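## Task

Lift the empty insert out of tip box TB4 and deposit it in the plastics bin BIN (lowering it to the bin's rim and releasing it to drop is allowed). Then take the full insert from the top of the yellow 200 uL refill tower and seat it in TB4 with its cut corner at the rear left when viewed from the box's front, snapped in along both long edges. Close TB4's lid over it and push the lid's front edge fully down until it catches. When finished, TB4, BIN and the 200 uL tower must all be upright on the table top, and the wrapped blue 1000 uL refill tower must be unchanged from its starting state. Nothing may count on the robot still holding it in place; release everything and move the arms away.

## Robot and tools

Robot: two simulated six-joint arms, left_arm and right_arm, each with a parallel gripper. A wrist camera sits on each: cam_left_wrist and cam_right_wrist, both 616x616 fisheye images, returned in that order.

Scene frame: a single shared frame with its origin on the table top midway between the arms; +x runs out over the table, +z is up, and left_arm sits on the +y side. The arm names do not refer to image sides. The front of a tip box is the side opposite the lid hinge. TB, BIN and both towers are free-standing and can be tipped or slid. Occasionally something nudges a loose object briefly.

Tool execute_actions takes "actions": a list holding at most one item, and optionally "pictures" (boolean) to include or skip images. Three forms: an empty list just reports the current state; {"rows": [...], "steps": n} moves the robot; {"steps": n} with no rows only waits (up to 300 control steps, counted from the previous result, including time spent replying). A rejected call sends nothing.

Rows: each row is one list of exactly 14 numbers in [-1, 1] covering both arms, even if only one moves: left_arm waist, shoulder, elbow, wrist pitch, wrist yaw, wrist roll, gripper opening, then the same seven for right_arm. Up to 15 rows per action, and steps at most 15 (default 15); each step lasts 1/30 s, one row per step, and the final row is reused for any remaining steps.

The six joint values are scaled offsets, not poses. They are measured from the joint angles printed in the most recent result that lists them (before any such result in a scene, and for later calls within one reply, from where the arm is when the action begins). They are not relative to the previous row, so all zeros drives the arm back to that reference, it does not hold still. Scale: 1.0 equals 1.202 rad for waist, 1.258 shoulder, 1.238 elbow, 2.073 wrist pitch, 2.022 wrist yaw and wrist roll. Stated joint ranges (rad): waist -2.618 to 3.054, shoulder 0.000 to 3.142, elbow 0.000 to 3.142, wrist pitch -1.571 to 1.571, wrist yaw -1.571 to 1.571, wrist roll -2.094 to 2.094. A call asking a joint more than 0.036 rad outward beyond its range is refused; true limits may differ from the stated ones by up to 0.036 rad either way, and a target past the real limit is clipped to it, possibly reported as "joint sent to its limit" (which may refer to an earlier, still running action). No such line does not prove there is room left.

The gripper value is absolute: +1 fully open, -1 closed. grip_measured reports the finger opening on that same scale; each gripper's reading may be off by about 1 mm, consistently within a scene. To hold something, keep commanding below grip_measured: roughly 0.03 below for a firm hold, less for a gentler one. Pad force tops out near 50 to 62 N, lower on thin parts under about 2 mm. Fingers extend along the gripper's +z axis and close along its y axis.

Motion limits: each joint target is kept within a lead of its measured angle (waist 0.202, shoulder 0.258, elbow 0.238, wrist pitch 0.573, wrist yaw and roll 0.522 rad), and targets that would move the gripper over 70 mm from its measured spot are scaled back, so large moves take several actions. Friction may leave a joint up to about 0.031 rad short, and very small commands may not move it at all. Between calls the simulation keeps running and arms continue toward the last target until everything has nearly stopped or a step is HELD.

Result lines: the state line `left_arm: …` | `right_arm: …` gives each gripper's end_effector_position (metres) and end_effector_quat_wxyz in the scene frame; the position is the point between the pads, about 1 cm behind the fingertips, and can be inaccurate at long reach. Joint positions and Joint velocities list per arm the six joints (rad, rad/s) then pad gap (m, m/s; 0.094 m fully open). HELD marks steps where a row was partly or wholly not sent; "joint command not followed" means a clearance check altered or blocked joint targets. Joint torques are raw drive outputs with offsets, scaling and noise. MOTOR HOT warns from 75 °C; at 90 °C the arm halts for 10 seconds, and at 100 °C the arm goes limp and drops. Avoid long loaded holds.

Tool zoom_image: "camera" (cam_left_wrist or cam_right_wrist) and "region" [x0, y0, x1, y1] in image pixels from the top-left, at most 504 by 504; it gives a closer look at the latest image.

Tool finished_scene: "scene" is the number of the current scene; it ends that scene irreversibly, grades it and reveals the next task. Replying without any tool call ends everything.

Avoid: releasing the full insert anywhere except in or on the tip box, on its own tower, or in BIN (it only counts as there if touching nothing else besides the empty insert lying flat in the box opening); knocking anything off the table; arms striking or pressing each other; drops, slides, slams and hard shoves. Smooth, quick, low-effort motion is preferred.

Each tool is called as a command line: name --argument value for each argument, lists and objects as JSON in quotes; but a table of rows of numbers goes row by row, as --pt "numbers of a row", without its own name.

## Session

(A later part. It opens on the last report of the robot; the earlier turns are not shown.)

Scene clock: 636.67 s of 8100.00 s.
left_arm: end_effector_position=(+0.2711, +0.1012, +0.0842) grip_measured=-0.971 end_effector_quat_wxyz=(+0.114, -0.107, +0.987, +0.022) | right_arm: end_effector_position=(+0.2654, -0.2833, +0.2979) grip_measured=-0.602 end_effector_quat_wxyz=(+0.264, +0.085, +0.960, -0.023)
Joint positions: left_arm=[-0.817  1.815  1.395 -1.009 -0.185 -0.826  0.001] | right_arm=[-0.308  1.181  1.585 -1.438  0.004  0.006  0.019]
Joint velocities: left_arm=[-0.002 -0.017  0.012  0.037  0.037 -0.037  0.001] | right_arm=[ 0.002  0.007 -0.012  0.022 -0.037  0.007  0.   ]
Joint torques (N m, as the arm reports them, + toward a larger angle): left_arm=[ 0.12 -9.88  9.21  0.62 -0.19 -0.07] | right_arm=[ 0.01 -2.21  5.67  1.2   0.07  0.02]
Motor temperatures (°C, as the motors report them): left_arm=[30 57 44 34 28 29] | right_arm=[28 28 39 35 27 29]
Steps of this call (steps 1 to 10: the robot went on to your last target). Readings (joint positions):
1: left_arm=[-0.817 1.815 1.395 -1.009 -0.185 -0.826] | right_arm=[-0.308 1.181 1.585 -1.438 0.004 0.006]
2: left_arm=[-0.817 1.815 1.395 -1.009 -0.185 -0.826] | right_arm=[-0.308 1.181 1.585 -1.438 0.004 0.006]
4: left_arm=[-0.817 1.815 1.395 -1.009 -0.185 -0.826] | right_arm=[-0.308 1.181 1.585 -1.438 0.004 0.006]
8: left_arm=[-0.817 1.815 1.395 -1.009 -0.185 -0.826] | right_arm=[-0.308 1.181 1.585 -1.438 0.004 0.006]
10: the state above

Moved ~2 mm left. Lower 7 mm.

execute_actions --actions '[{"rows":[[0,0,-0.012,0.008,0,0,-1,0,0,0,0,0,0,-0.6],[0,0,-0.02,0.013,0,0,-1,0,0,0,0,0,0,-0.6],[0,0,-0.027,0.017,0,0,-1,0,0,0,0,0,0,-0.6],[0,0,-0.033,0.02,0,0,-1,0,0,0,0,0,0,-0.6],[0,0,-0.037,0.021,0,0,-1,0,0,0,0,0,0,-0.6]],"steps":15}]' --pictures false

execute_actions --actions '[{"steps":8}]'

zoom_image --camera "cam_left_wrist" --region '[260, 200, 500, 440]'

zoom_image --camera "cam_right_wrist" --region '[130, 310, 260, 420]'

Scene clock: 642.33 s of 8100.00 s.
left_arm: end_effector_position=(+0.2710, +0.1013, +0.0779) grip_measured=-0.971 end_effector_quat_wxyz=(+0.116, -0.107, +0.987, +0.021) | right_arm: end_effector_position=(+0.2654, -0.2833, +0.2979) grip_measured=-0.602 end_effector_quat_wxyz=(+0.264, +0.085, +0.960, -0.023)
Joint positions: left_arm=[-0.817  1.815  1.369 -0.979 -0.185 -0.826  0.001] | right_arm=[-0.308  1.181  1.585 -1.438  0.004  0.006  0.019]
Joint velocities: left_arm=[ 0.007 -0.002  0.007  0.022  0.066 -0.007  0.001] | right_arm=[-0.012 -0.012 -0.022  0.007 -0.007  0.007 -0.   ]
Joint torques (N m, as the arm reports them, + toward a larger angle): left_arm=[ 0.14 -9.88  5.98  0.88 -0.06 -0.08] | right_arm=[ 0.02 -2.16  5.66  1.2   0.06  0.02]
Motor temperatures (°C, as the motors report them): left_arm=[30 58 44 34 28 29] | right_arm=[28 28 39 35 27 29]
Steps of this call (steps 1 to 15: the robot went on to your last target; steps 16 to 90: nothing new was sent; then 2.17 s passed at rest; steps 91 to 105: all 15 steps of this action). Readings (joint positions):
91: left_arm=[-0.817 1.815 1.395 -1.009 -0.185 -0.826] | right_arm=[-0.308 1.181 1.585 -1.438 0.004 0.006]
92: left_arm=[-0.817 1.815 1.395 -1.008 -0.185 -0.826] | right_arm=[-0.308 1.181 1.585 -1.438 0.004 0.006]
94: left_arm=[-0.817 1.815 1.388 -0.998 -0.185 -0.826] | right_arm=[-0.308 1.181 1.585 -1.438 0.004 0.006]
98: left_arm=[-0.817 1.815 1.370 -0.982 -0.185 -0.826] | right_arm=[-0.308 1.181 1.585 -1.438 0.004 0.006]
105: the state above

Scene clock: 642.60 s of 8100.00 s.
left_arm: end_effector_position=(+0.2710, +0.1013, +0.0779) grip_measured=-0.971 end_effector_quat_wxyz=(+0.116, -0.107, +0.987, +0.021) | right_arm: end_effector_position=(+0.2654, -0.2833, +0.2979) grip_measured=-0.602 end_effector_quat_wxyz=(+0.264, +0.085, +0.960, -0.023)
Joint positions: left_arm=[-0.817  1.815  1.369 -0.979 -0.185 -0.826  0.001] | right_arm=[-0.308  1.181  1.585 -1.438  0.004  0.006  0.019]
Joint velocities: left_arm=[ 0.007  0.002 -0.007 -0.037  0.007  0.007 -0.   ] | right_arm=[ 0.007 -0.002  0.002  0.037  0.066 -0.022 -0.   ]
Joint torques (N m, as the arm reports them, + toward a larger angle): left_arm=[ 0.11 -9.84  6.03  0.88 -0.05 -0.09] | right_arm=[ 0.   -2.19  5.7   1.19  0.07  0.03]
Motor temperatures (°C, as the motors report them): left_arm=[30 58 44 34 28 29] | right_arm=[28 28 39 35 27 29]
Steps of this call (steps 1 to 8: the robot went on to your last target). Readings (joint positions):
1: left_arm=[-0.817 1.815 1.369 -0.979 -0.185 -0.826] | right_arm=[-0.308 1.181 1.585 -1.438 0.004 0.006]
2: left_arm=[-0.817 1.815 1.369 -0.979 -0.185 -0.826] | right_arm=[-0.308 1.181 1.585 -1.438 0.004 0.006]
4: left_arm=[-0.817 1.815 1.369 -0.979 -0.185 -0.826] | right_arm=[-0.308 1.181 1.585 -1.438 0.004 0.006]
8: the state above

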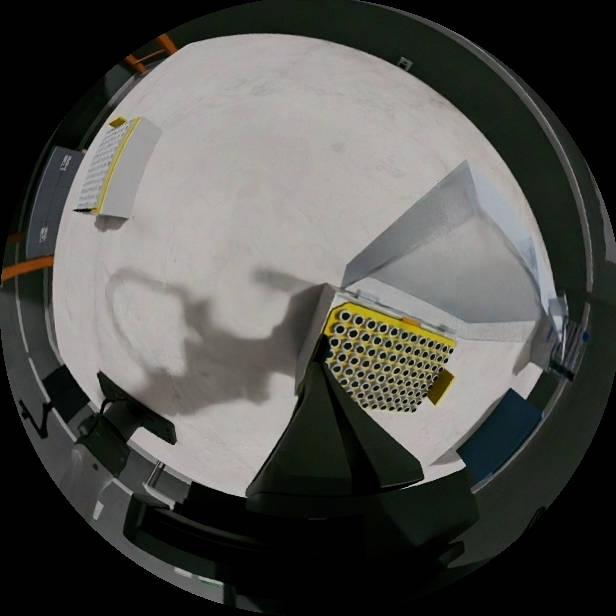

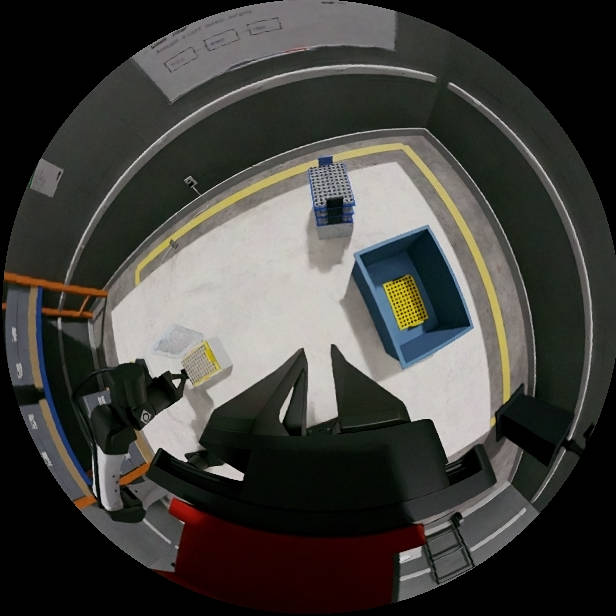

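Region (260, 200, 500, 440) of cam_left_wrist's 616x616 image, scaled by 2.100, with more detail than that image has.

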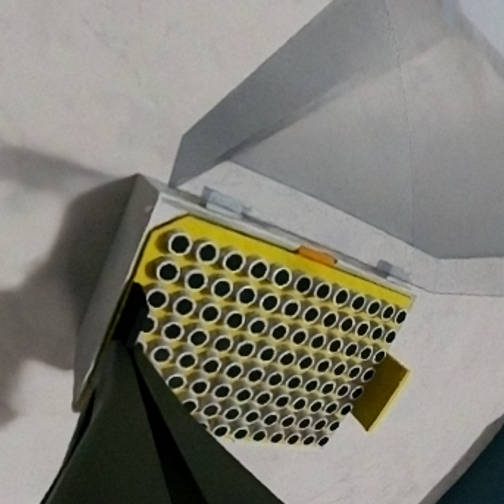

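Region (130, 310, 260, 420) of cam_right_wrist's 616x616 image, scaled by 3.877, with more detail than that image has; it fills the top 426 rows of this view, and the rest is white.

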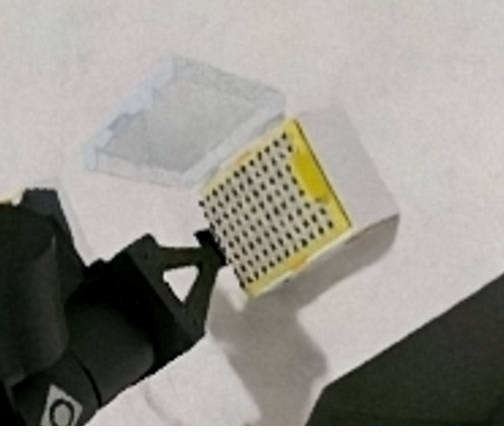

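execute_actions --actions '[{"rows":[[0,0,0,0,0,0,-0.9,0,0,0,0,0,0,-0.6],[0,0,0,0,0,0,-0.82,0,0,0,0,0,0,-0.6],[0,0,0,0,0,0,-0.82,0,0,0,0,0,0,-0.6],[0,0,0,0,0,0,-0.82,0,0,0,0,0,0,-0.6],[0,0,0,0,0,0,-0.82,0,0,0,0,0,0,-0.6],[0,0,0,0,0,0,-0.82,0,0,0,0,0,0,-0.6],[0,0,0,0,0,0,-0.82,0,0,0,0,0,0,-0.6],[0,0,0.02,-0.015,0,0,-0.82,0,0,0,0,0,0,-0.6],[0,0,0.04,-0.028,0,0,-0.82,0,0,0,0,0,0,-0.6],[0,0,0.06,-0.04,0,0,-0.82,0,0,0,0,0,0,-0.6],[0,0,0.08,-0.05,0,0,-0.82,0,0,0,0,0,0,-0.6],[0,0,0.095,-0.055,0,0,-0.82,0,0,0,0,0,0,-0.6]],"steps":15}]' --pictures false

execute_actions --actions '[{"steps":12}]'

zoom_image --camera "cam_left_wrist" --region '[260, 200, 500, 440]'

Scene clock: 654.60 s of 8100.00 s.
left_arm: end_effector_position=(+0.2810, +0.0941, +0.1054) grip_measured=-0.822 end_effector_quat_wxyz=(+0.128, -0.109, +0.986, +0.009) | right_arm: end_effector_position=(+0.2654, -0.2833, +0.2979) grip_measured=-0.602 end_effector_quat_wxyz=(+0.264, +0.085, +0.960, -0.023)
Joint positions: left_arm=[-0.817  1.815  1.474 -1.049 -0.185 -0.826  0.008] | right_arm=[-0.308  1.181  1.585 -1.438  0.004  0.006  0.019]
Joint velocities: left_arm=[-0.002  0.002  0.203 -0.051  0.007 -0.051 -0.001] | right_arm=[ 0.002 -0.007 -0.012 -0.037  0.007 -0.007 -0.   ]
Joint torques (N m, as the arm reports them, + toward a larger angle): left_arm=[ 0.11 -9.97  7.79  0.45 -0.06 -0.08] | right_arm=[ 0.01 -2.16  5.68  1.2   0.06  0.03]
Motor temperatures (°C, as the motors report them): left_arm=[30 58 44 34 28 29] | right_arm=[28 28 39 35 27 29]
Steps of this call (steps 1 to 15: the robot went on to your last target; steps 16 to 90: nothing new was sent; then 8.50 s passed at rest; steps 91 to 105: all 15 steps of this action). Readings (joint positions):
91: left_arm=[-0.817 1.815 1.369 -0.979 -0.185 -0.826] | right_arm=[-0.308 1.181 1.585 -1.438 0.004 0.006]
92: left_arm=[-0.817 1.815 1.369 -0.979 -0.185 -0.826] | right_arm=[-0.308 1.181 1.585 -1.438 0.004 0.006]
94: left_arm=[-0.817 1.815 1.369 -0.979 -0.185 -0.826] | right_arm=[-0.308 1.181 1.585 -1.438 0.004 0.006]
98: left_arm=[-0.817 1.815 1.371 -0.981 -0.185 -0.826] | right_arm=[-0.308 1.181 1.585 -1.438 0.004 0.006]
105: the state above

Scene clock: 655.00 s of 8100.00 s.
left_arm: end_effector_position=(+0.2764, +0.0975, +0.1056) grip_measured=-0.822 end_effector_quat_wxyz=(+0.119, -0.108, +0.987, +0.017) | right_arm: end_effector_position=(+0.2654, -0.2833, +0.2979) grip_measured=-0.602 end_effector_quat_wxyz=(+0.264, +0.085, +0.960, -0.023)
Joint positions: left_arm=[-0.817  1.815  1.479 -1.078 -0.185 -0.826  0.008] | right_arm=[-0.308  1.181  1.585 -1.438  0.004  0.006  0.019]
Joint velocities: left_arm=[-0.017 -0.017 -0.007  0.022  0.007  0.051 -0.   ] | right_arm=[ 0.002 -0.032  0.012 -0.022  0.022  0.022  0.001]
Joint torques (N m, as the arm reports them, + toward a larger angle): left_arm=[ 0.13 -9.95  8.58  0.64 -0.05 -0.07] | right_arm=[ 0.01 -2.18  5.65  1.2   0.07  0.03]
Motor temperatures (°C, as the motors report them): left_arm=[30 58 44 34 28 29] | right_arm=[28 28 39 35 27 29]
Steps of this call (steps 1 to 12: the robot went on to your last target). Readings (joint positions):
1: left_arm=[-0.817 1.815 1.478 -1.051 -0.185 -0.826] | right_arm=[-0.308 1.181 1.585 -1.438 0.004 0.006]
2: left_arm=[-0.817 1.815 1.479 -1.054 -0.185 -0.826] | right_arm=[-0.308 1.181 1.585 -1.438 0.004 0.006]
4: left_arm=[-0.817 1.815 1.479 -1.064 -0.185 -0.826] | right_arm=[-0.308 1.181 1.585 -1.438 0.004 0.006]
8: left_arm=[-0.817 1.815 1.479 -1.075 -0.185 -0.826] | right_arm=[-0.308 1.181 1.585 -1.438 0.004 0.006]
12: the state above

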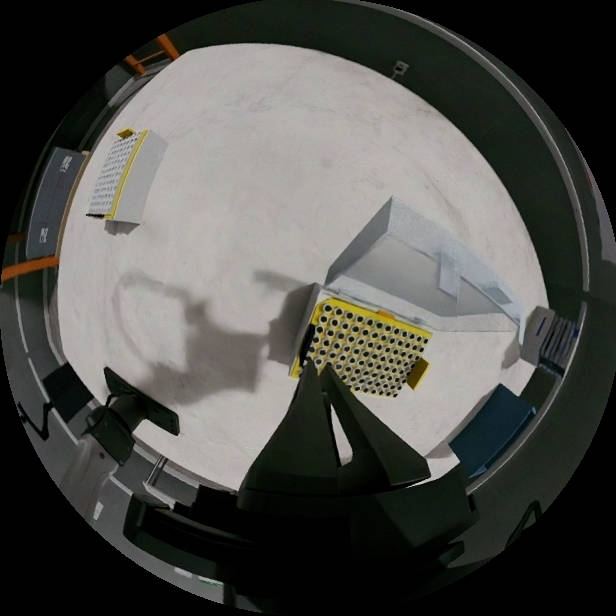

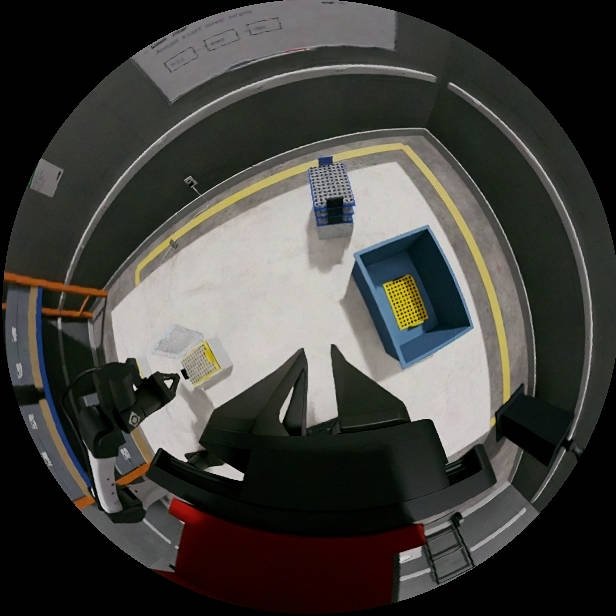

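Region (260, 200, 500, 440) of cam_left_wrist's 616x616 image, scaled by 2.100, with more detail than that image has.

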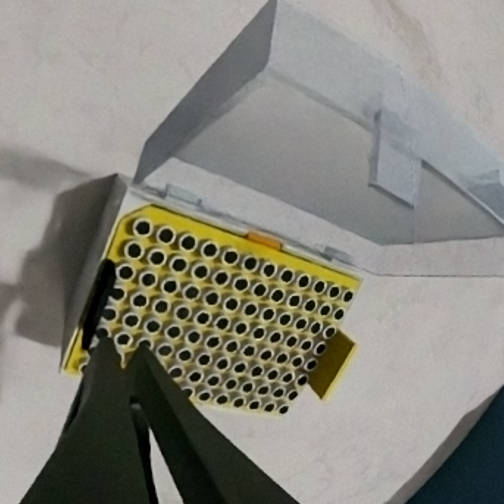

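execute_actions --actions '[{"rows":[[-0.012,0.011,0.016,-0.004,0,-0.01,-1,0,0,0,0,0,0,-0.6],[-0.024,0.023,0.03,-0.008,0,-0.02,-1,0,0,0,0,0,0,-0.6],[-0.036,0.034,0.042,-0.012,0,-0.03,-1,0,0,0,0,0,0,-0.6],[-0.048,0.046,0.054,-0.016,0,-0.04,-1,0,0,0,0,0,0,-0.6],[-0.06,0.057,0.066,-0.02,0,-0.05,-1,0,0,0,0,0,0,-0.6],[-0.072,0.068,0.078,-0.02,0,-0.06,-1,0,0,0,0,0,0,-0.6],[-0.084,0.08,0.09,-0.02,0,-0.068,-1,0,0,0,0,0,0,-0.6],[-0.096,0.091,0.102,-0.02,0,-0.073,-1,0,0,0,0,0,0,-0.6],[-0.108,0.103,0.113,-0.02,0,-0.073,-1,0,0,0,0,0,0,-0.6],[-0.121,0.114,0.124,-0.02,0,-0.073,-1,0,0,0,0,0,0,-0.6]],"steps":15}]' --pictures false

execute_actions --actions '[{"steps":10}]'

Scene clock: 663.70 s of 8100.00 s.
left_arm: end_effector_position=(+0.2651, +0.0335, +0.0953) grip_measured=-0.984 end_effector_quat_wxyz=(+0.114, -0.096, +0.989, +0.009) | right_arm: end_effector_position=(+0.2654, -0.2833, +0.2979) grip_measured=-0.602 end_effector_quat_wxyz=(+0.264, +0.085, +0.960, -0.023)
Joint positions: left_arm=[-0.962  1.946  1.614 -1.104 -0.185 -0.951  0.001] | right_arm=[-0.308  1.181  1.585 -1.438  0.004  0.006  0.019]
Joint velocities: left_arm=[ 0.007  0.027 -0.002 -0.037 -0.037 -0.125 -0.   ] | right_arm=[-0.007 -0.002  0.022 -0.051  0.022 -0.022 -0.   ]
Joint torques (N m, as the arm reports them, + toward a larger angle): left_arm=[  0.19 -10.24   9.38   0.59  -0.07  -0.2 ] | right_arm=[ 0.   -2.14  5.68  1.22  0.07  0.03]
Motor temperatures (°C, as the motors report them): left_arm=[30 58 44 34 28 29] | right_arm=[28 28 39 35 27 29]
Steps of this call (steps 1 to 30: the robot went on to your last target; steps 31 to 100: nothing new was sent; then 4.87 s passed at rest; steps 101 to 115: all 15 steps of this action). Readings (joint positions):
101: left_arm=[-0.817 1.815 1.479 -1.080 -0.185 -0.827] | right_arm=[-0.308 1.181 1.585 -1.438 0.004 0.006]
102: left_arm=[-0.818 1.817 1.482 -1.083 -0.185 -0.832] | right_arm=[-0.308 1.181 1.585 -1.438 0.004 0.006]
104: left_arm=[-0.831 1.830 1.505 -1.093 -0.185 -0.851] | right_arm=[-0.308 1.181 1.585 -1.438 0.004 0.006]
108: left_arm=[-0.891 1.882 1.567 -1.101 -0.185 -0.905] | right_arm=[-0.308 1.181 1.585 -1.438 0.004 0.006]
115: the state above

Scene clock: 664.03 s of 8100.00 s.
left_arm: end_effector_position=(+0.2646, +0.0340, +0.0952) grip_measured=-0.984 end_effector_quat_wxyz=(+0.113, -0.102, +0.988, +0.010) | right_arm: end_effector_position=(+0.2654, -0.2833, +0.2979) grip_measured=-0.602 end_effector_quat_wxyz=(+0.264, +0.085, +0.960, -0.023)
Joint positions: left_arm=[-0.962  1.946  1.614 -1.107 -0.185 -0.962  0.001] | right_arm=[-0.308  1.181  1.585 -1.438  0.004  0.006  0.019]
Joint velocities: left_arm=[-0.002 -0.012 -0.002 -0.051 -0.022  0.022  0.   ] | right_arm=[ 0.002 -0.017 -0.012  0.007  0.007  0.022 -0.   ]
Joint torques (N m, as the arm reports them, + toward a larger angle): left_arm=[  0.03 -10.02   9.42   0.57  -0.05  -0.19] | right_arm=[-0.04 -2.18  5.7   1.2   0.08  0.03]
Motor temperatures (°C, as the motors report them): left_arm=[30 58 44 34 28 29] | right_arm=[28 28 39 35 27 29]
Steps of this call (steps 1 to 10: the robot went on to your last target). Readings (joint positions):
1: left_arm=[-0.962 1.946 1.614 -1.105 -0.185 -0.953] | right_arm=[-0.308 1.181 1.585 -1.438 0.004 0.006]
2: left_arm=[-0.962 1.946 1.614 -1.105 -0.185 -0.956] | right_arm=[-0.308 1.181 1.585 -1.438 0.004 0.006]
4: left_arm=[-0.962 1.946 1.614 -1.106 -0.185 -0.958] | right_arm=[-0.308 1.181 1.585 -1.438 0.004 0.006]
8: left_arm=[-0.962 1.946 1.614 -1.107 -0.185 -0.962] | right_arm=[-0.308 1.181 1.585 -1.438 0.004 0.006]
10: the state above

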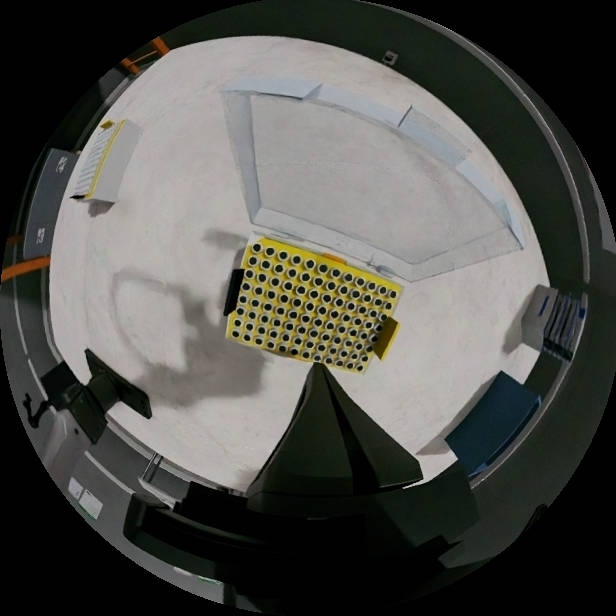

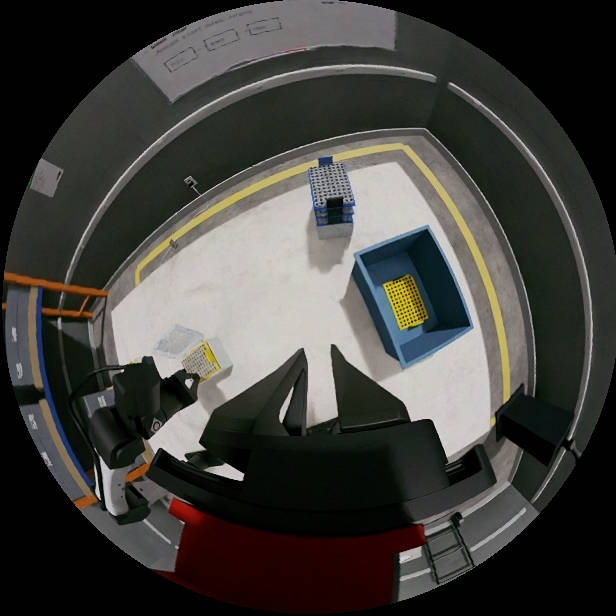

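execute_actions --actions '[{"rows":[[0.015,0,0,0,0,0.01,-1,0,0,0,0,0,0,-0.6],[0.028,0,0,0,0,0.02,-1,0,0,0,0,0,0,-0.6],[0.036,0,0,0,0,0.02,-1,0,0,0,0,0,0,-0.6],[0.036,0,0,0,0,0.02,-1,0,0,0,0,0,0,-0.6],[0.036,0,-0.012,0.012,0,0.02,-1,0,0,0,0,0,0,-0.6],[0.036,0,-0.024,0.02,0,0.02,-1,0,0,0,0,0,0,-0.6],[0.036,0,-0.036,0.028,0,0.02,-1,0,0,0,0,0,0,-0.6],[0.036,0,-0.048,0.034,0,0.02,-1,0,0,0,0,0,0,-0.6],[0.036,0,-0.06,0.038,0,0.02,-1,0,0,0,0,0,0,-0.6]],"steps":15}]' --pictures false

execute_actions --actions '[{"steps":10}]'

Scene clock: 676.83 s of 8100.00 s.
left_arm: end_effector_position=(+0.2721, +0.0476, +0.0804) grip_measured=-0.984 end_effector_quat_wxyz=(+0.111, -0.106, +0.988, +0.015) | right_arm: end_effector_position=(+0.2654, -0.2833, +0.2979) grip_measured=-0.602 end_effector_quat_wxyz=(+0.264, +0.085, +0.960, -0.023)
Joint positions: left_arm=[-0.925  1.946  1.555 -1.052 -0.185 -0.933  0.001] | right_arm=[-0.308  1.181  1.585 -1.438  0.004  0.006  0.019]
Joint velocities: left_arm=[-0.012  0.007 -0.002  0.154  0.022 -0.007 -0.001] | right_arm=[-0.012 -0.002  0.017 -0.007  0.007  0.037 -0.001]
Joint torques (N m, as the arm reports them, + toward a larger angle): left_arm=[  0.6  -11.23   6.35   0.8   -0.06   0.03] | right_arm=[ 0.03 -2.21  5.68  1.2   0.07  0.03]
Motor temperatures (°C, as the motors report them): left_arm=[30 59 45 33 28 29] | right_arm=[28 28 39 35 27 29]
Steps of this call (steps 1 to 30: the robot went on to your last target; steps 31 to 100: nothing new was sent; then 8.97 s passed at rest; steps 101 to 115: all 15 steps of this action). Readings (joint positions):
101: left_arm=[-0.962 1.946 1.614 -1.107 -0.185 -0.962] | right_arm=[-0.308 1.181 1.585 -1.438 0.004 0.006]
102: left_arm=[-0.960 1.946 1.614 -1.107 -0.185 -0.957] | right_arm=[-0.308 1.181 1.585 -1.438 0.004 0.006]
104: left_arm=[-0.948 1.946 1.614 -1.107 -0.185 -0.948] | right_arm=[-0.308 1.181 1.585 -1.438 0.004 0.006]
108: left_arm=[-0.926 1.946 1.600 -1.081 -0.185 -0.938] | right_arm=[-0.308 1.181 1.585 -1.438 0.004 0.006]
115: the state above

Scene clock: 677.17 s of 8100.00 s.
left_arm: end_effector_position=(+0.2742, +0.0457, +0.0808) grip_measured=-0.984 end_effector_quat_wxyz=(+0.115, -0.106, +0.988, +0.010) | right_arm: end_effector_position=(+0.2654, -0.2833, +0.2979) grip_measured=-0.602 end_effector_quat_wxyz=(+0.264, +0.085, +0.960, -0.023)
Joint positions: left_arm=[-0.925  1.946  1.555 -1.039 -0.185 -0.932  0.001] | right_arm=[-0.308  1.181  1.585 -1.438  0.004  0.006  0.019]
Joint velocities: left_arm=[ 0.007  0.002 -0.002 -0.022  0.007 -0.051  0.001] | right_arm=[-0.002 -0.012 -0.017  0.081 -0.066 -0.037  0.001]
Joint torques (N m, as the arm reports them, + toward a larger angle): left_arm=[  0.68 -11.28   6.39   0.82  -0.05   0.03] | right_arm=[-0.01 -2.22  5.67  1.2   0.08  0.03]
Motor temperatures (°C, as the motors report them): left_arm=[30 59 45 33 28 29] | right_arm=[28 28 39 35 27 29]
Steps of this call (steps 1 to 10: the robot went on to your last target). Readings (joint positions):
1: left_arm=[-0.925 1.946 1.555 -1.049 -0.185 -0.933] | right_arm=[-0.308 1.181 1.585 -1.438 0.004 0.006]
2: left_arm=[-0.925 1.946 1.555 -1.046 -0.185 -0.933] | right_arm=[-0.308 1.181 1.585 -1.438 0.004 0.006]
4: left_arm=[-0.925 1.946 1.555 -1.043 -0.185 -0.932] | right_arm=[-0.308 1.181 1.585 -1.438 0.004 0.006]
8: left_arm=[-0.925 1.946 1.555 -1.040 -0.185 -0.932] | right_arm=[-0.308 1.181 1.585 -1.438 0.004 0.006]
10: the state above

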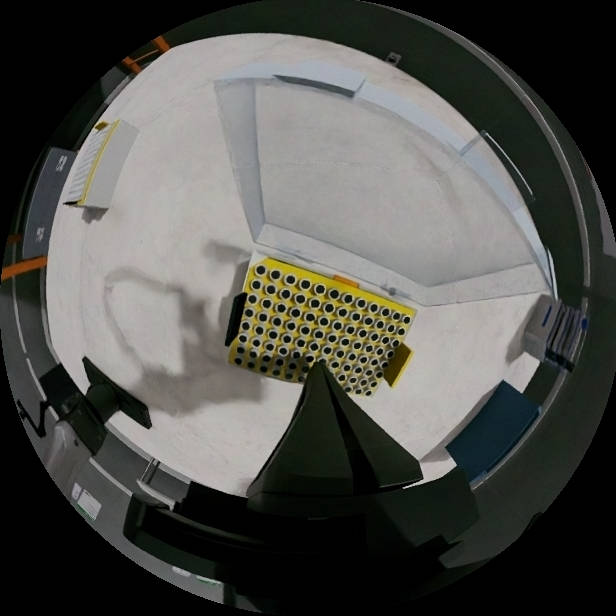

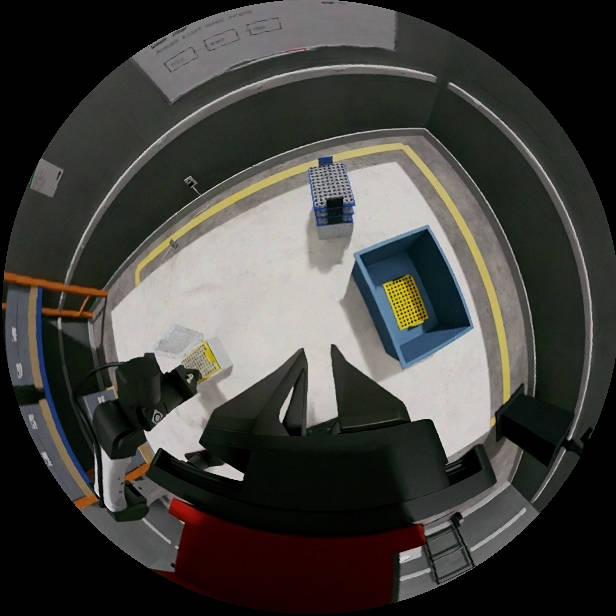

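execute_actions --actions '[{"rows":[[0,0,-0.012,0.01,0,0,-1,0,0,0,0,0,0,-0.6],[0,0,-0.02,0.016,0,0,-1,0,0,0,0,0,0,-0.6],[0,0,-0.028,0.021,0,0,-1,0,0,0,0,0,0,-0.6],[0,0,-0.036,0.025,0,0,-1,0,0,0,0,0,0,-0.6],[0,0,-0.043,0.028,0,0,-1,0,0,0,0,0,0,-0.6],[0,0,-0.05,0.03,0,0,-1,0,0,0,0,0,0,-0.6],[0,0.005,-0.056,0.032,0,0,-1,0,0,0,0,0,0,-0.6],[0,0.01,-0.062,0.032,0,0,-1,0,0,0,0,0,0,-0.6],[0,0.015,-0.068,0.032,0,0,-1,0,0,0,0,0,0,-0.6],[0,0.02,-0.074,0.032,0,0,-1,0,0,0,0,0,0,-0.6],[0,0.02,-0.08,0.032,0,0,-1,0,0,0,0,0,0,-0.6]],"steps":15}]' --pictures false

execute_actions --actions '[{"steps":10}]'

Scene clock: 688.87 s of 8100.00 s.
left_arm: end_effector_position=(+0.2726, +0.0474, +0.0663) grip_measured=-0.984 end_effector_quat_wxyz=(+0.116, -0.106, +0.988, +0.010) | right_arm: end_effector_position=(+0.2654, -0.2833, +0.2979) grip_measured=-0.602 end_effector_quat_wxyz=(+0.264, +0.085, +0.960, -0.023)
Joint positions: left_arm=[-0.925  1.946  1.497 -0.98  -0.186 -0.932  0.001] | right_arm=[-0.308  1.181  1.585 -1.438  0.004  0.006  0.019]
Joint velocities: left_arm=[ 0.002 -0.012 -0.002  0.037  0.007  0.007 -0.002] | right_arm=[-0.012  0.007 -0.002  0.037 -0.051 -0.051 -0.001]
Joint torques (N m, as the arm reports them, + toward a larger angle): left_arm=[ 0.13 -8.92  4.22  0.8  -0.05 -0.08] | right_arm=[ 0.01 -2.22  5.7   1.2   0.07  0.02]
Motor temperatures (°C, as the motors report them): left_arm=[30 61 45 33 28 29] | right_arm=[28 28 39 35 27 29]
Steps of this call (steps 1 to 30: the robot went on to your last target; steps 31 to 100: nothing new was sent; then 7.87 s passed at rest; steps 101 to 115: all 15 steps of this action). Readings (joint positions):
101: left_arm=[-0.925 1.946 1.555 -1.038 -0.185 -0.932] | right_arm=[-0.308 1.181 1.585 -1.438 0.004 0.006]
102: left_arm=[-0.925 1.946 1.555 -1.035 -0.185 -0.932] | right_arm=[-0.308 1.181 1.585 -1.438 0.004 0.006]
104: left_arm=[-0.925 1.946 1.549 -1.021 -0.185 -0.932] | right_arm=[-0.308 1.181 1.585 -1.438 0.004 0.006]
108: left_arm=[-0.925 1.946 1.514 -0.996 -0.185 -0.932] | right_arm=[-0.308 1.181 1.585 -1.438 0.004 0.006]
115: the state above

Scene clock: 689.20 s of 8100.00 s.
left_arm: end_effector_position=(+0.2726, +0.0474, +0.0663) grip_measured=-0.984 end_effector_quat_wxyz=(+0.116, -0.106, +0.988, +0.010) | right_arm: end_effector_position=(+0.2654, -0.2833, +0.2979) grip_measured=-0.602 end_effector_quat_wxyz=(+0.264, +0.085, +0.960, -0.023)
Joint positions: left_arm=[-0.925  1.946  1.497 -0.98  -0.186 -0.932  0.001] | right_arm=[-0.308  1.181  1.585 -1.438  0.004  0.006  0.019]
Joint velocities: left_arm=[ 0.002 -0.022  0.007  0.037  0.022 -0.007 -0.001] | right_arm=[-0.012  0.017 -0.012  0.051 -0.007 -0.11   0.001]
Joint torques (N m, as the arm reports them, + toward a larger angle): left_arm=[ 0.16 -8.91  4.23  0.8  -0.05 -0.07] | right_arm=[-0.01 -2.21  5.7   1.19  0.07  0.03]
Motor temperatures (°C, as the motors report them): left_arm=[30 61 45 33 28 29] | right_arm=[28 28 39 35 27 29]
Steps of this call (steps 1 to 10: the robot went on to your last target). Readings (joint positions):
1: left_arm=[-0.925 1.946 1.497 -0.980 -0.186 -0.932] | right_arm=[-0.308 1.181 1.585 -1.438 0.004 0.006]
2: left_arm=[-0.925 1.946 1.497 -0.980 -0.186 -0.932] | right_arm=[-0.308 1.181 1.585 -1.438 0.004 0.006]
4: left_arm=[-0.925 1.946 1.497 -0.980 -0.186 -0.932] | right_arm=[-0.308 1.181 1.585 -1.438 0.004 0.006]
8: left_arm=[-0.925 1.946 1.497 -0.980 -0.186 -0.932] | right_arm=[-0.308 1.181 1.585 -1.438 0.004 0.006]
10: the state above

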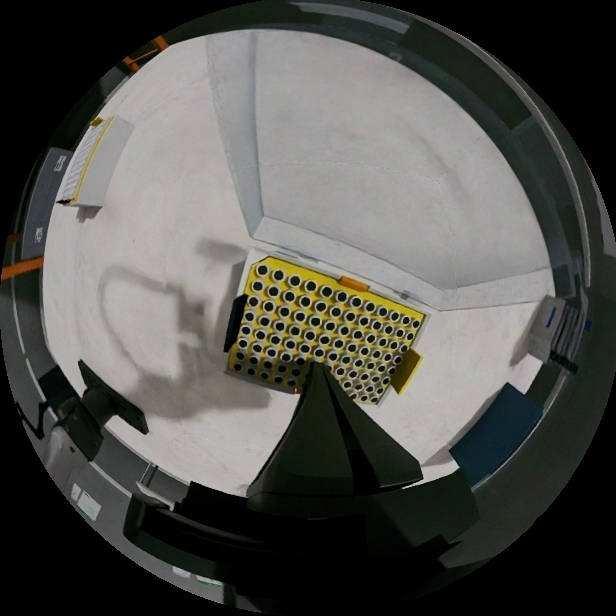

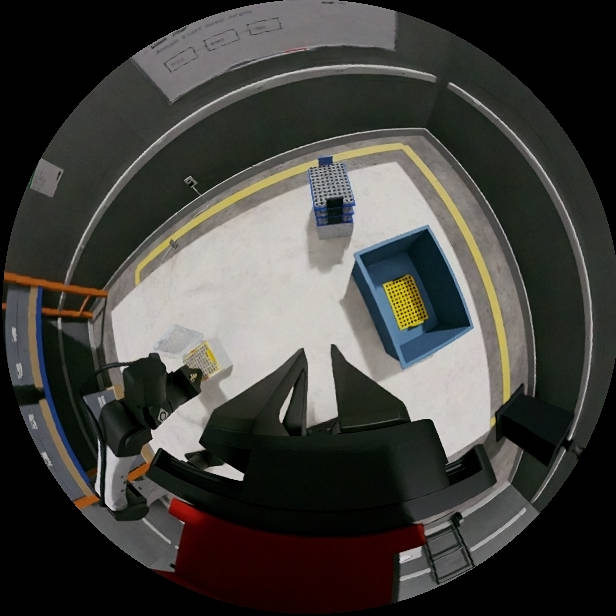

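Insert went down into box. Press harder.

execute_actions --actions '[{"rows":[[0,0.02,-0.035,0.004,0,0,-1,0,0,0,0,0,0,-0.6],[0,0.025,-0.04,0.004,0,0,-1,0,0,0,0,0,0,-0.6],[0,0.03,-0.045,0.004,0,0,-1,0,0,0,0,0,0,-0.6],[0,0.035,-0.05,0.004,0,0,-1,0,0,0,0,0,0,-0.6],[0,0.04,-0.054,0.004,0,0,-1,0,0,0,0,0,0,-0.6],[0,0.045,-0.058,0.004,0,0,-1,0,0,0,0,0,0,-0.6]],"steps":15}]'

zoom_image --camera "cam_left_wrist" --region '[210, 220, 450, 420]'

Scene clock: 696.07 s of 8100.00 s.
left_arm: end_effector_position=(+0.2722, +0.0480, +0.0646) grip_measured=-0.984 end_effector_quat_wxyz=(+0.116, -0.106, +0.988, +0.011) | right_arm: end_effector_position=(+0.2654, -0.2833, +0.2979) grip_measured=-0.602 end_effector_quat_wxyz=(+0.264, +0.085, +0.960, -0.023)
Joint positions: left_arm=[-0.925  1.946  1.49  -0.974 -0.187 -0.932  0.001] | right_arm=[-0.308  1.181  1.585 -1.438  0.004  0.006  0.019]
Joint velocities: left_arm=[-0.012  0.022 -0.017 -0.051  0.081 -0.007  0.   ] | right_arm=[-0.002 -0.002  0.007  0.037 -0.022 -0.051  0.   ]
Joint torques (N m, as the arm reports them, + toward a larger angle): left_arm=[ 0.14 -6.    2.04  0.76 -0.05 -0.07] | right_arm=[-0.03 -2.17  5.68  1.2   0.08  0.03]
Motor temperatures (°C, as the motors report them): left_arm=[30 60 44 33 28 29] | right_arm=[28 28 39 35 27 29]
Steps of this call (steps 1 to 15: the robot went on to your last target; steps 16 to 90: nothing new was sent; then 3.37 s passed at rest; steps 91 to 105: all 15 steps of this action). Readings (joint positions):
91: left_arm=[-0.925 1.946 1.497 -0.980 -0.186 -0.932] | right_arm=[-0.308 1.181 1.585 -1.438 0.004 0.006]
92: left_arm=[-0.925 1.946 1.496 -0.979 -0.186 -0.932] | right_arm=[-0.308 1.181 1.585 -1.438 0.004 0.006]
94: left_arm=[-0.925 1.946 1.493 -0.976 -0.187 -0.932] | right_arm=[-0.308 1.181 1.585 -1.438 0.004 0.006]
98: left_arm=[-0.925 1.946 1.490 -0.974 -0.187 -0.932] | right_arm=[-0.308 1.181 1.585 -1.438 0.004 0.006]
105: the state above

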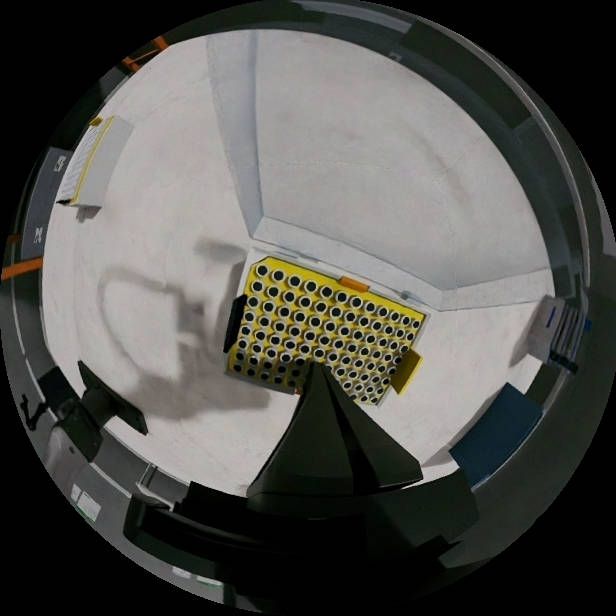

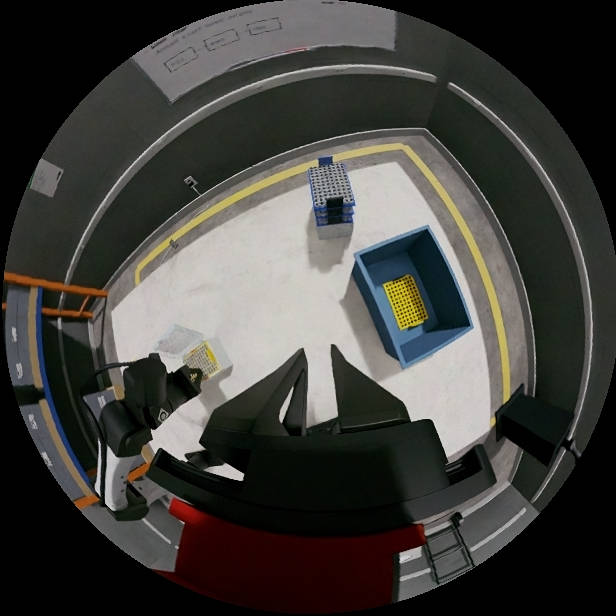

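Region (210, 220, 450, 420) of cam_left_wrist's 616x616 image, scaled by 2.100, with more detail than that image has.

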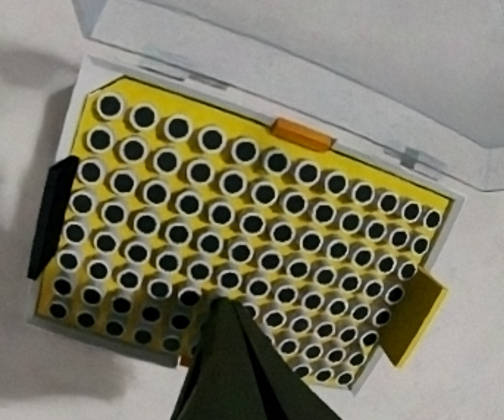

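execute_actions --actions '[{"rows":[[0,0,0.0,0,0,0,-1,0,0,0,0,0,0,-0.6],[0,0,0.015,-0.01,0,0,-1,0,0,0,0,0,0,-0.6],[0,0,0.03,-0.018,0,0,-1,0,0,0,0,0,0,-0.6],[0,0,0.04,-0.02,0,0,-1,0,0,0,0,0,0,-0.6],[0,0,0.04,-0.02,0,0,-1,0,0,0,0,0,0,-0.6],[0,0,0.04,-0.02,0,0,-1,0,0,0,0,0,0,-0.6],[0,0,0.04,-0.02,0,0,-1,0,0,0,0,0,0,-0.6],[0,0,0.04,-0.01,-0.02,0,-1,0,0,0,0,0,0,-0.6],[0,0,0.04,0,-0.04,0,-1,0,0,0,0,0,0,-0.6],[0,0,0.04,0.01,-0.06,0,-1,0,0,0,0,0,0,-0.6],[0,0,0.04,0.022,-0.08,0,-1,0,0,0,0,0,0,-0.6]],"steps":15}]' --pictures false

execute_actions --actions '[{"steps":15}]'

Scene clock: 705.80 s of 8100.00 s.
left_arm: end_effector_position=(+0.2953, +0.0522, +0.0825) grip_measured=-0.984 end_effector_quat_wxyz=(+0.176, -0.113, +0.977, +0.026) | right_arm: end_effector_position=(+0.2654, -0.2833, +0.2979) grip_measured=-0.602 end_effector_quat_wxyz=(+0.264, +0.085, +0.960, -0.023)
Joint positions: left_arm=[-0.925  1.94   1.526 -0.954 -0.298 -0.932  0.001] | right_arm=[-0.308  1.181  1.585 -1.438  0.004  0.006  0.019]
Joint velocities: left_arm=[ 0.017  0.002  0.002  0.066 -0.286 -0.066 -0.   ] | right_arm=[-0.027 -0.002 -0.012 -0.125 -0.007 -0.007 -0.001]
Joint torques (N m, as the arm reports them, + toward a larger angle): left_arm=[  0.08 -10.82   9.09   0.93  -0.21  -0.07] | right_arm=[-0.03 -2.16  5.67  1.2   0.08  0.02]
Motor temperatures (°C, as the motors report them): left_arm=[30 58 43 33 28 29] | right_arm=[28 28 39 35 27 29]
Steps of this call (steps 1 to 15: the robot went on to your last target; steps 16 to 90: nothing new was sent; then 6.23 s passed at rest; steps 91 to 105: all 15 steps of this action). Readings (joint positions):
91: left_arm=[-0.925 1.942 1.492 -0.974 -0.187 -0.932] | right_arm=[-0.308 1.181 1.585 -1.438 0.004 0.006]
92: left_arm=[-0.925 1.940 1.494 -0.975 -0.187 -0.932] | right_arm=[-0.308 1.181 1.585 -1.438 0.004 0.006]
94: left_arm=[-0.925 1.940 1.502 -0.985 -0.187 -0.932] | right_arm=[-0.308 1.181 1.585 -1.438 0.004 0.006]
98: left_arm=[-0.925 1.940 1.525 -0.994 -0.191 -0.932] | right_arm=[-0.308 1.181 1.585 -1.438 0.004 0.006]
105: the state above

Scene clock: 706.30 s of 8100.00 s.
left_arm: end_effector_position=(+0.3019, +0.0547, +0.0853) grip_measured=-0.984 end_effector_quat_wxyz=(+0.195, -0.116, +0.973, +0.033) | right_arm: end_effector_position=(+0.2654, -0.2833, +0.2979) grip_measured=-0.602 end_effector_quat_wxyz=(+0.264, +0.085, +0.960, -0.023)
Joint positions: left_arm=[-0.925  1.94   1.526 -0.938 -0.337 -0.932  0.001] | right_arm=[-0.308  1.181  1.585 -1.438  0.004  0.006  0.019]
Joint velocities: left_arm=[ 0.017 -0.012 -0.007  0.022 -0.022  0.022  0.   ] | right_arm=[-0.007 -0.012 -0.007  0.022  0.007 -0.007  0.001]
Joint torques (N m, as the arm reports them, + toward a larger angle): left_arm=[  0.16 -10.8    9.13   1.    -0.24  -0.07] | right_arm=[ 0.   -2.18  5.71  1.2   0.07  0.03]
Motor temperatures (°C, as the motors report them): left_arm=[30 58 43 33 28 29] | right_arm=[28 28 39 35 27 29]
Steps of this call (steps 1 to 15: the robot went on to your last target). Readings (joint positions):
1: left_arm=[-0.925 1.940 1.526 -0.951 -0.306 -0.932] | right_arm=[-0.308 1.181 1.585 -1.438 0.004 0.006]
2: left_arm=[-0.925 1.940 1.526 -0.948 -0.313 -0.932] | right_arm=[-0.308 1.181 1.585 -1.438 0.004 0.006]
4: left_arm=[-0.925 1.940 1.526 -0.944 -0.322 -0.932] | right_arm=[-0.308 1.181 1.585 -1.438 0.004 0.006]
8: left_arm=[-0.925 1.940 1.526 -0.940 -0.332 -0.932] | right_arm=[-0.308 1.181 1.585 -1.438 0.004 0.006]
15: the state above

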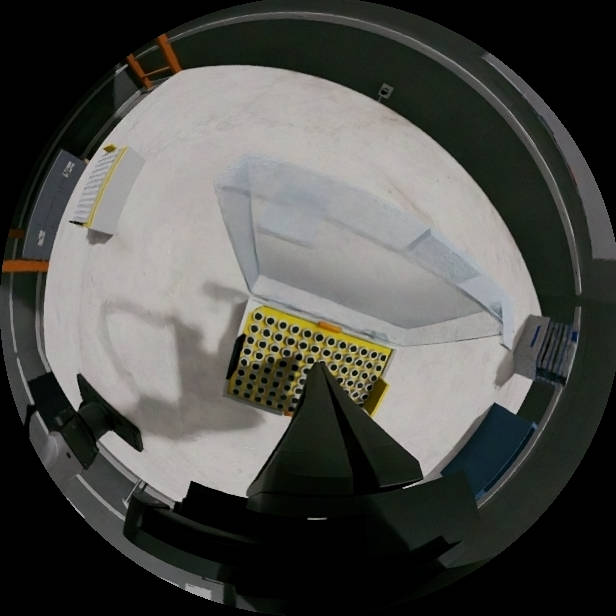

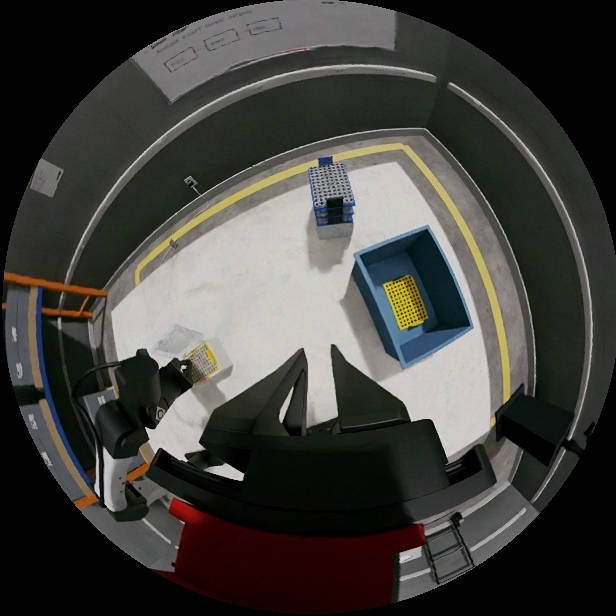

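execute_actions --actions '[{"rows":[[0,0,-0.012,0.01,0,0,-1,0,0,0,0,0,0,-0.6],[0,0,-0.022,0.017,0,0,-1,0,0,0,0,0,0,-0.6],[0,0,-0.032,0.023,0,0,-1,0,0,0,0,0,0,-0.6],[0,0,-0.042,0.029,0,0,-1,0,0,0,0,0,0,-0.6],[0,0,-0.05,0.034,0,0,-1,0,0,0,0,0,0,-0.6],[0,0,-0.058,0.038,0,0,-1,0,0,0,0,0,0,-0.6],[0,0,-0.065,0.041,0,0,-1,0,0,0,0,0,0,-0.6],[0,0,-0.071,0.042,0,0,-1,0,0,0,0,0,0,-0.6],[0,0.005,-0.077,0.042,0,0,-1,0,0,0,0,0,0,-0.6],[0,0.01,-0.083,0.042,0,0,-1,0,0,0,0,0,0,-0.6],[0,0.015,-0.089,0.042,-0.003,0,-1,0,0,0,0,0,0,-0.6],[0,0.02,-0.095,0.042,-0.003,0,-1,0,0,0,0,0,0,-0.6],[0,0.026,-0.1,0.042,0,0,-1,0,0,0,0,0,0,-0.6],[0,0.032,-0.105,0.042,0,0,-1,0,0,0,0,0,0,-0.6],[0,0.038,-0.11,0.042,0,0,-1,0,0,0,0,0,0,-0.6]],"steps":15}]' --pictures false

execute_actions --actions '[{"steps":12}]'

Scene clock: 715.53 s of 8100.00 s.
left_arm: end_effector_position=(+0.2991, +0.0590, +0.0651) grip_measured=-0.984 end_effector_quat_wxyz=(+0.198, -0.116, +0.973, +0.036) | right_arm: end_effector_position=(+0.2654, -0.2833, +0.2979) grip_measured=-0.602 end_effector_quat_wxyz=(+0.264, +0.085, +0.960, -0.023)
Joint positions: left_arm=[-0.925  1.94   1.442 -0.856 -0.345 -0.932  0.001] | right_arm=[-0.308  1.181  1.585 -1.438  0.004  0.006  0.019]
Joint velocities: left_arm=[-0.007  0.002 -0.056  0.051  0.007 -0.081 -0.   ] | right_arm=[-0.017  0.022 -0.007  0.037  0.007  0.037  0.   ]
Joint torques (N m, as the arm reports them, + toward a larger angle): left_arm=[ 0.13 -6.84  3.5   0.86 -0.05 -0.09] | right_arm=[-0.01 -2.19  5.68  1.2   0.07  0.02]
Motor temperatures (°C, as the motors report them): left_arm=[30 59 44 34 28 29] | right_arm=[28 28 39 35 27 29]
Steps of this call (steps 1 to 15: the robot went on to your last target; steps 16 to 90: nothing new was sent; then 5.73 s passed at rest; steps 91 to 105: all 15 steps of this action). Readings (joint positions):
91: left_arm=[-0.925 1.940 1.526 -0.937 -0.338 -0.932] | right_arm=[-0.308 1.181 1.585 -1.438 0.004 0.006]
92: left_arm=[-0.925 1.940 1.525 -0.933 -0.338 -0.932] | right_arm=[-0.308 1.181 1.585 -1.438 0.004 0.006]
94: left_arm=[-0.925 1.940 1.515 -0.917 -0.338 -0.932] | right_arm=[-0.308 1.181 1.585 -1.438 0.004 0.006]
98: left_arm=[-0.925 1.940 1.473 -0.885 -0.338 -0.932] | right_arm=[-0.308 1.181 1.585 -1.438 0.004 0.006]
105: the state above

Scene clock: 715.93 s of 8100.00 s.
left_arm: end_effector_position=(+0.2992, +0.0591, +0.0650) grip_measured=-0.984 end_effector_quat_wxyz=(+0.198, -0.116, +0.973, +0.037) | right_arm: end_effector_position=(+0.2654, -0.2833, +0.2979) grip_measured=-0.602 end_effector_quat_wxyz=(+0.264, +0.085, +0.960, -0.023)
Joint positions: left_arm=[-0.925  1.94   1.441 -0.856 -0.346 -0.932  0.001] | right_arm=[-0.308  1.181  1.585 -1.438  0.004  0.006  0.019]
Joint velocities: left_arm=[ 0.017 -0.002  0.017  0.022  0.022  0.007 -0.   ] | right_arm=[-0.012 -0.012 -0.007 -0.022  0.022 -0.022 -0.   ]
Joint torques (N m, as the arm reports them, + toward a larger angle): left_arm=[ 0.09 -6.88  3.3   0.93 -0.06 -0.07] | right_arm=[-0.02 -2.19  5.66  1.2   0.07  0.04]
Motor temperatures (°C, as the motors report them): left_arm=[30 59 44 34 28 29] | right_arm=[28 28 39 35 27 29]
Steps of this call (steps 1 to 12: the robot went on to your last target). Readings (joint positions):
1: left_arm=[-0.925 1.940 1.442 -0.856 -0.346 -0.932] | right_arm=[-0.308 1.181 1.585 -1.438 0.004 0.006]
2: left_arm=[-0.925 1.940 1.441 -0.856 -0.346 -0.932] | right_arm=[-0.308 1.181 1.585 -1.438 0.004 0.006]
4: left_arm=[-0.925 1.940 1.441 -0.856 -0.346 -0.932] | right_arm=[-0.308 1.181 1.585 -1.438 0.004 0.006]
8: left_arm=[-0.925 1.940 1.441 -0.856 -0.346 -0.932] | right_arm=[-0.308 1.181 1.585 -1.438 0.004 0.006]
12: the state above

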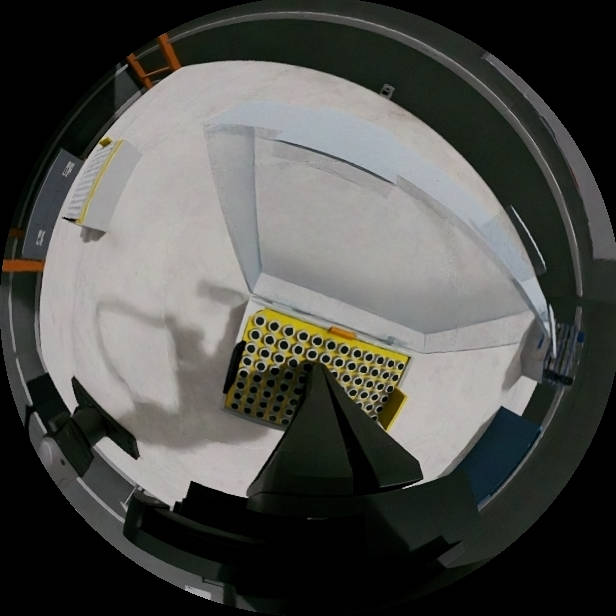

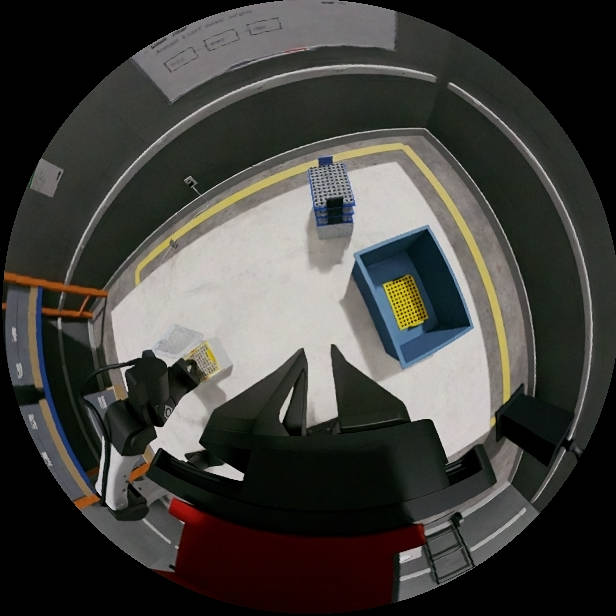

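execute_actions --actions '[{"rows":[[0,0,0,0,0,0,-1,0,0,0,0,0,0,-0.6],[0,0,0.03,-0.025,0,0,-1,0,0,0,0,0,0,-0.6],[0,0,0.06,-0.045,0,0,-1,0,0,0,0,0,0,-0.6],[0,0,0.09,-0.065,0.01,0,-1,0,0,0,0,0,0,-0.6],[0,0,0.12,-0.083,0.025,0,-1,0,0,0,0,0,0,-0.6],[0,0,0.15,-0.1,0.04,0,-1,0,0,0,0,0,0,-0.6],[0,0,0.18,-0.115,0.055,0,-1,0,0,0,0,0,0,-0.6],[0,0,0.21,-0.13,0.07,0,-1,0,0,0,0,0,0,-0.6],[0,0,0.24,-0.145,0.085,0,-1,0,0,0,0,0,0,-0.6],[0,0,0.27,-0.16,0.1,0,-1,0,0,0,0,0,0,-0.6],[0,0,0.3,-0.175,0.115,0,-1,0,0,0,0,0,0,-0.6],[0,0,0.33,-0.19,0.13,0,-1,0,0,0,0,0,0,-0.6],[0,0,0.36,-0.2,0.145,0,-1,0,0,0,0,0,0,-0.6],[0,0,0.39,-0.21,0.16,0,-1,0,0,0,0,0,0,-0.6],[0,0,0.42,-0.214,0.175,0,-1,0,0,0,0,0,0,-0.6]],"steps":15}]' --pictures false

execute_actions --actions '[{"steps":15}]'

Scene clock: 740.93 s of 8100.00 s.
left_arm: end_effector_position=(+0.2984, +0.0096, +0.1750) grip_measured=-0.984 end_effector_quat_wxyz=(+0.155, -0.108, +0.979, -0.081) | right_arm: end_effector_position=(+0.2654, -0.2833, +0.2979) grip_measured=-0.602 end_effector_quat_wxyz=(+0.264, +0.085, +0.960, -0.023)
Joint positions: left_arm=[-0.925  1.939  1.885 -1.187 -0.122 -0.932  0.001] | right_arm=[-0.308  1.181  1.585 -1.438  0.004  0.006  0.019]
Joint velocities: left_arm=[ 0.007 -0.002  1.043 -0.755  0.842  0.095  0.001] | right_arm=[-0.007  0.017 -0.007  0.022 -0.007  0.022 -0.   ]
Joint torques (N m, as the arm reports them, + toward a larger angle): left_arm=[  0.16 -11.34   9.01   1.07   0.03  -0.08] | right_arm=[ 0.04 -2.19  5.66  1.2   0.07  0.03]
Motor temperatures (°C, as the motors report them): left_arm=[30 56 42 34 28 29] | right_arm=[28 28 39 36 27 29]
Steps of this call (steps 1 to 15: the robot went on to your last target; steps 16 to 90: nothing new was sent; then 21.50 s passed at rest; steps 91 to 105: all 15 steps of this action). Readings (joint positions):
91: left_arm=[-0.925 1.938 1.442 -0.856 -0.346 -0.932] | right_arm=[-0.308 1.181 1.585 -1.438 0.004 0.006]
92: left_arm=[-0.925 1.936 1.447 -0.862 -0.346 -0.932] | right_arm=[-0.308 1.181 1.585 -1.438 0.004 0.006]
94: left_arm=[-0.925 1.939 1.479 -0.899 -0.343 -0.932] | right_arm=[-0.308 1.181 1.585 -1.438 0.004 0.006]
98: left_arm=[-0.925 1.939 1.618 -1.004 -0.294 -0.932] | right_arm=[-0.308 1.181 1.585 -1.438 0.004 0.006]
105: the state above

Scene clock: 741.43 s of 8100.00 s.
left_arm: end_effector_position=(+0.2778, +0.0013, +0.1924) grip_measured=-0.984 end_effector_quat_wxyz=(+0.107, -0.099, +0.983, -0.113) | right_arm: end_effector_position=(+0.2654, -0.2833, +0.2979) grip_measured=-0.602 end_effector_quat_wxyz=(+0.264, +0.085, +0.960, -0.023)
Joint positions: left_arm=[-0.925  1.933  1.957 -1.282 -0.006 -0.932  0.001] | right_arm=[-0.308  1.181  1.585 -1.438  0.004  0.006  0.019]
Joint velocities: left_arm=[ 0.017  0.012 -0.012 -0.022  0.066  0.037 -0.   ] | right_arm=[-0.017 -0.017 -0.002 -0.022 -0.022  0.007 -0.001]
Joint torques (N m, as the arm reports them, + toward a larger angle): left_arm=[  0.13 -10.47   8.31   0.99   0.14  -0.06] | right_arm=[ 0.   -2.18  5.68  1.2   0.07  0.02]
Motor temperatures (°C, as the motors report them): left_arm=[30 56 42 34 28 29] | right_arm=[28 28 39 36 27 29]
Steps of this call (steps 1 to 15: the robot went on to your last target). Readings (joint positions):
1: left_arm=[-0.925 1.939 1.916 -1.204 -0.097 -0.932] | right_arm=[-0.308 1.181 1.585 -1.438 0.004 0.006]
2: left_arm=[-0.925 1.937 1.937 -1.215 -0.078 -0.932] | right_arm=[-0.308 1.181 1.585 -1.438 0.004 0.006]
4: left_arm=[-0.925 1.933 1.955 -1.232 -0.051 -0.932] | right_arm=[-0.308 1.181 1.585 -1.438 0.004 0.006]
8: left_arm=[-0.925 1.933 1.957 -1.265 -0.021 -0.932] | right_arm=[-0.308 1.181 1.585 -1.438 0.004 0.006]
15: the state above

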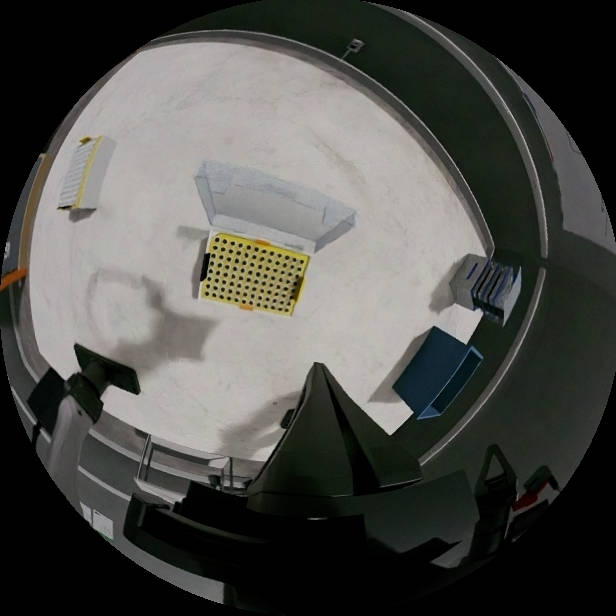

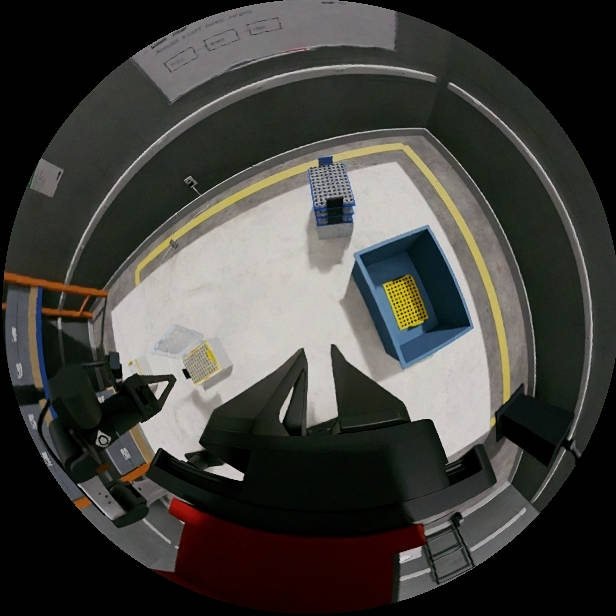

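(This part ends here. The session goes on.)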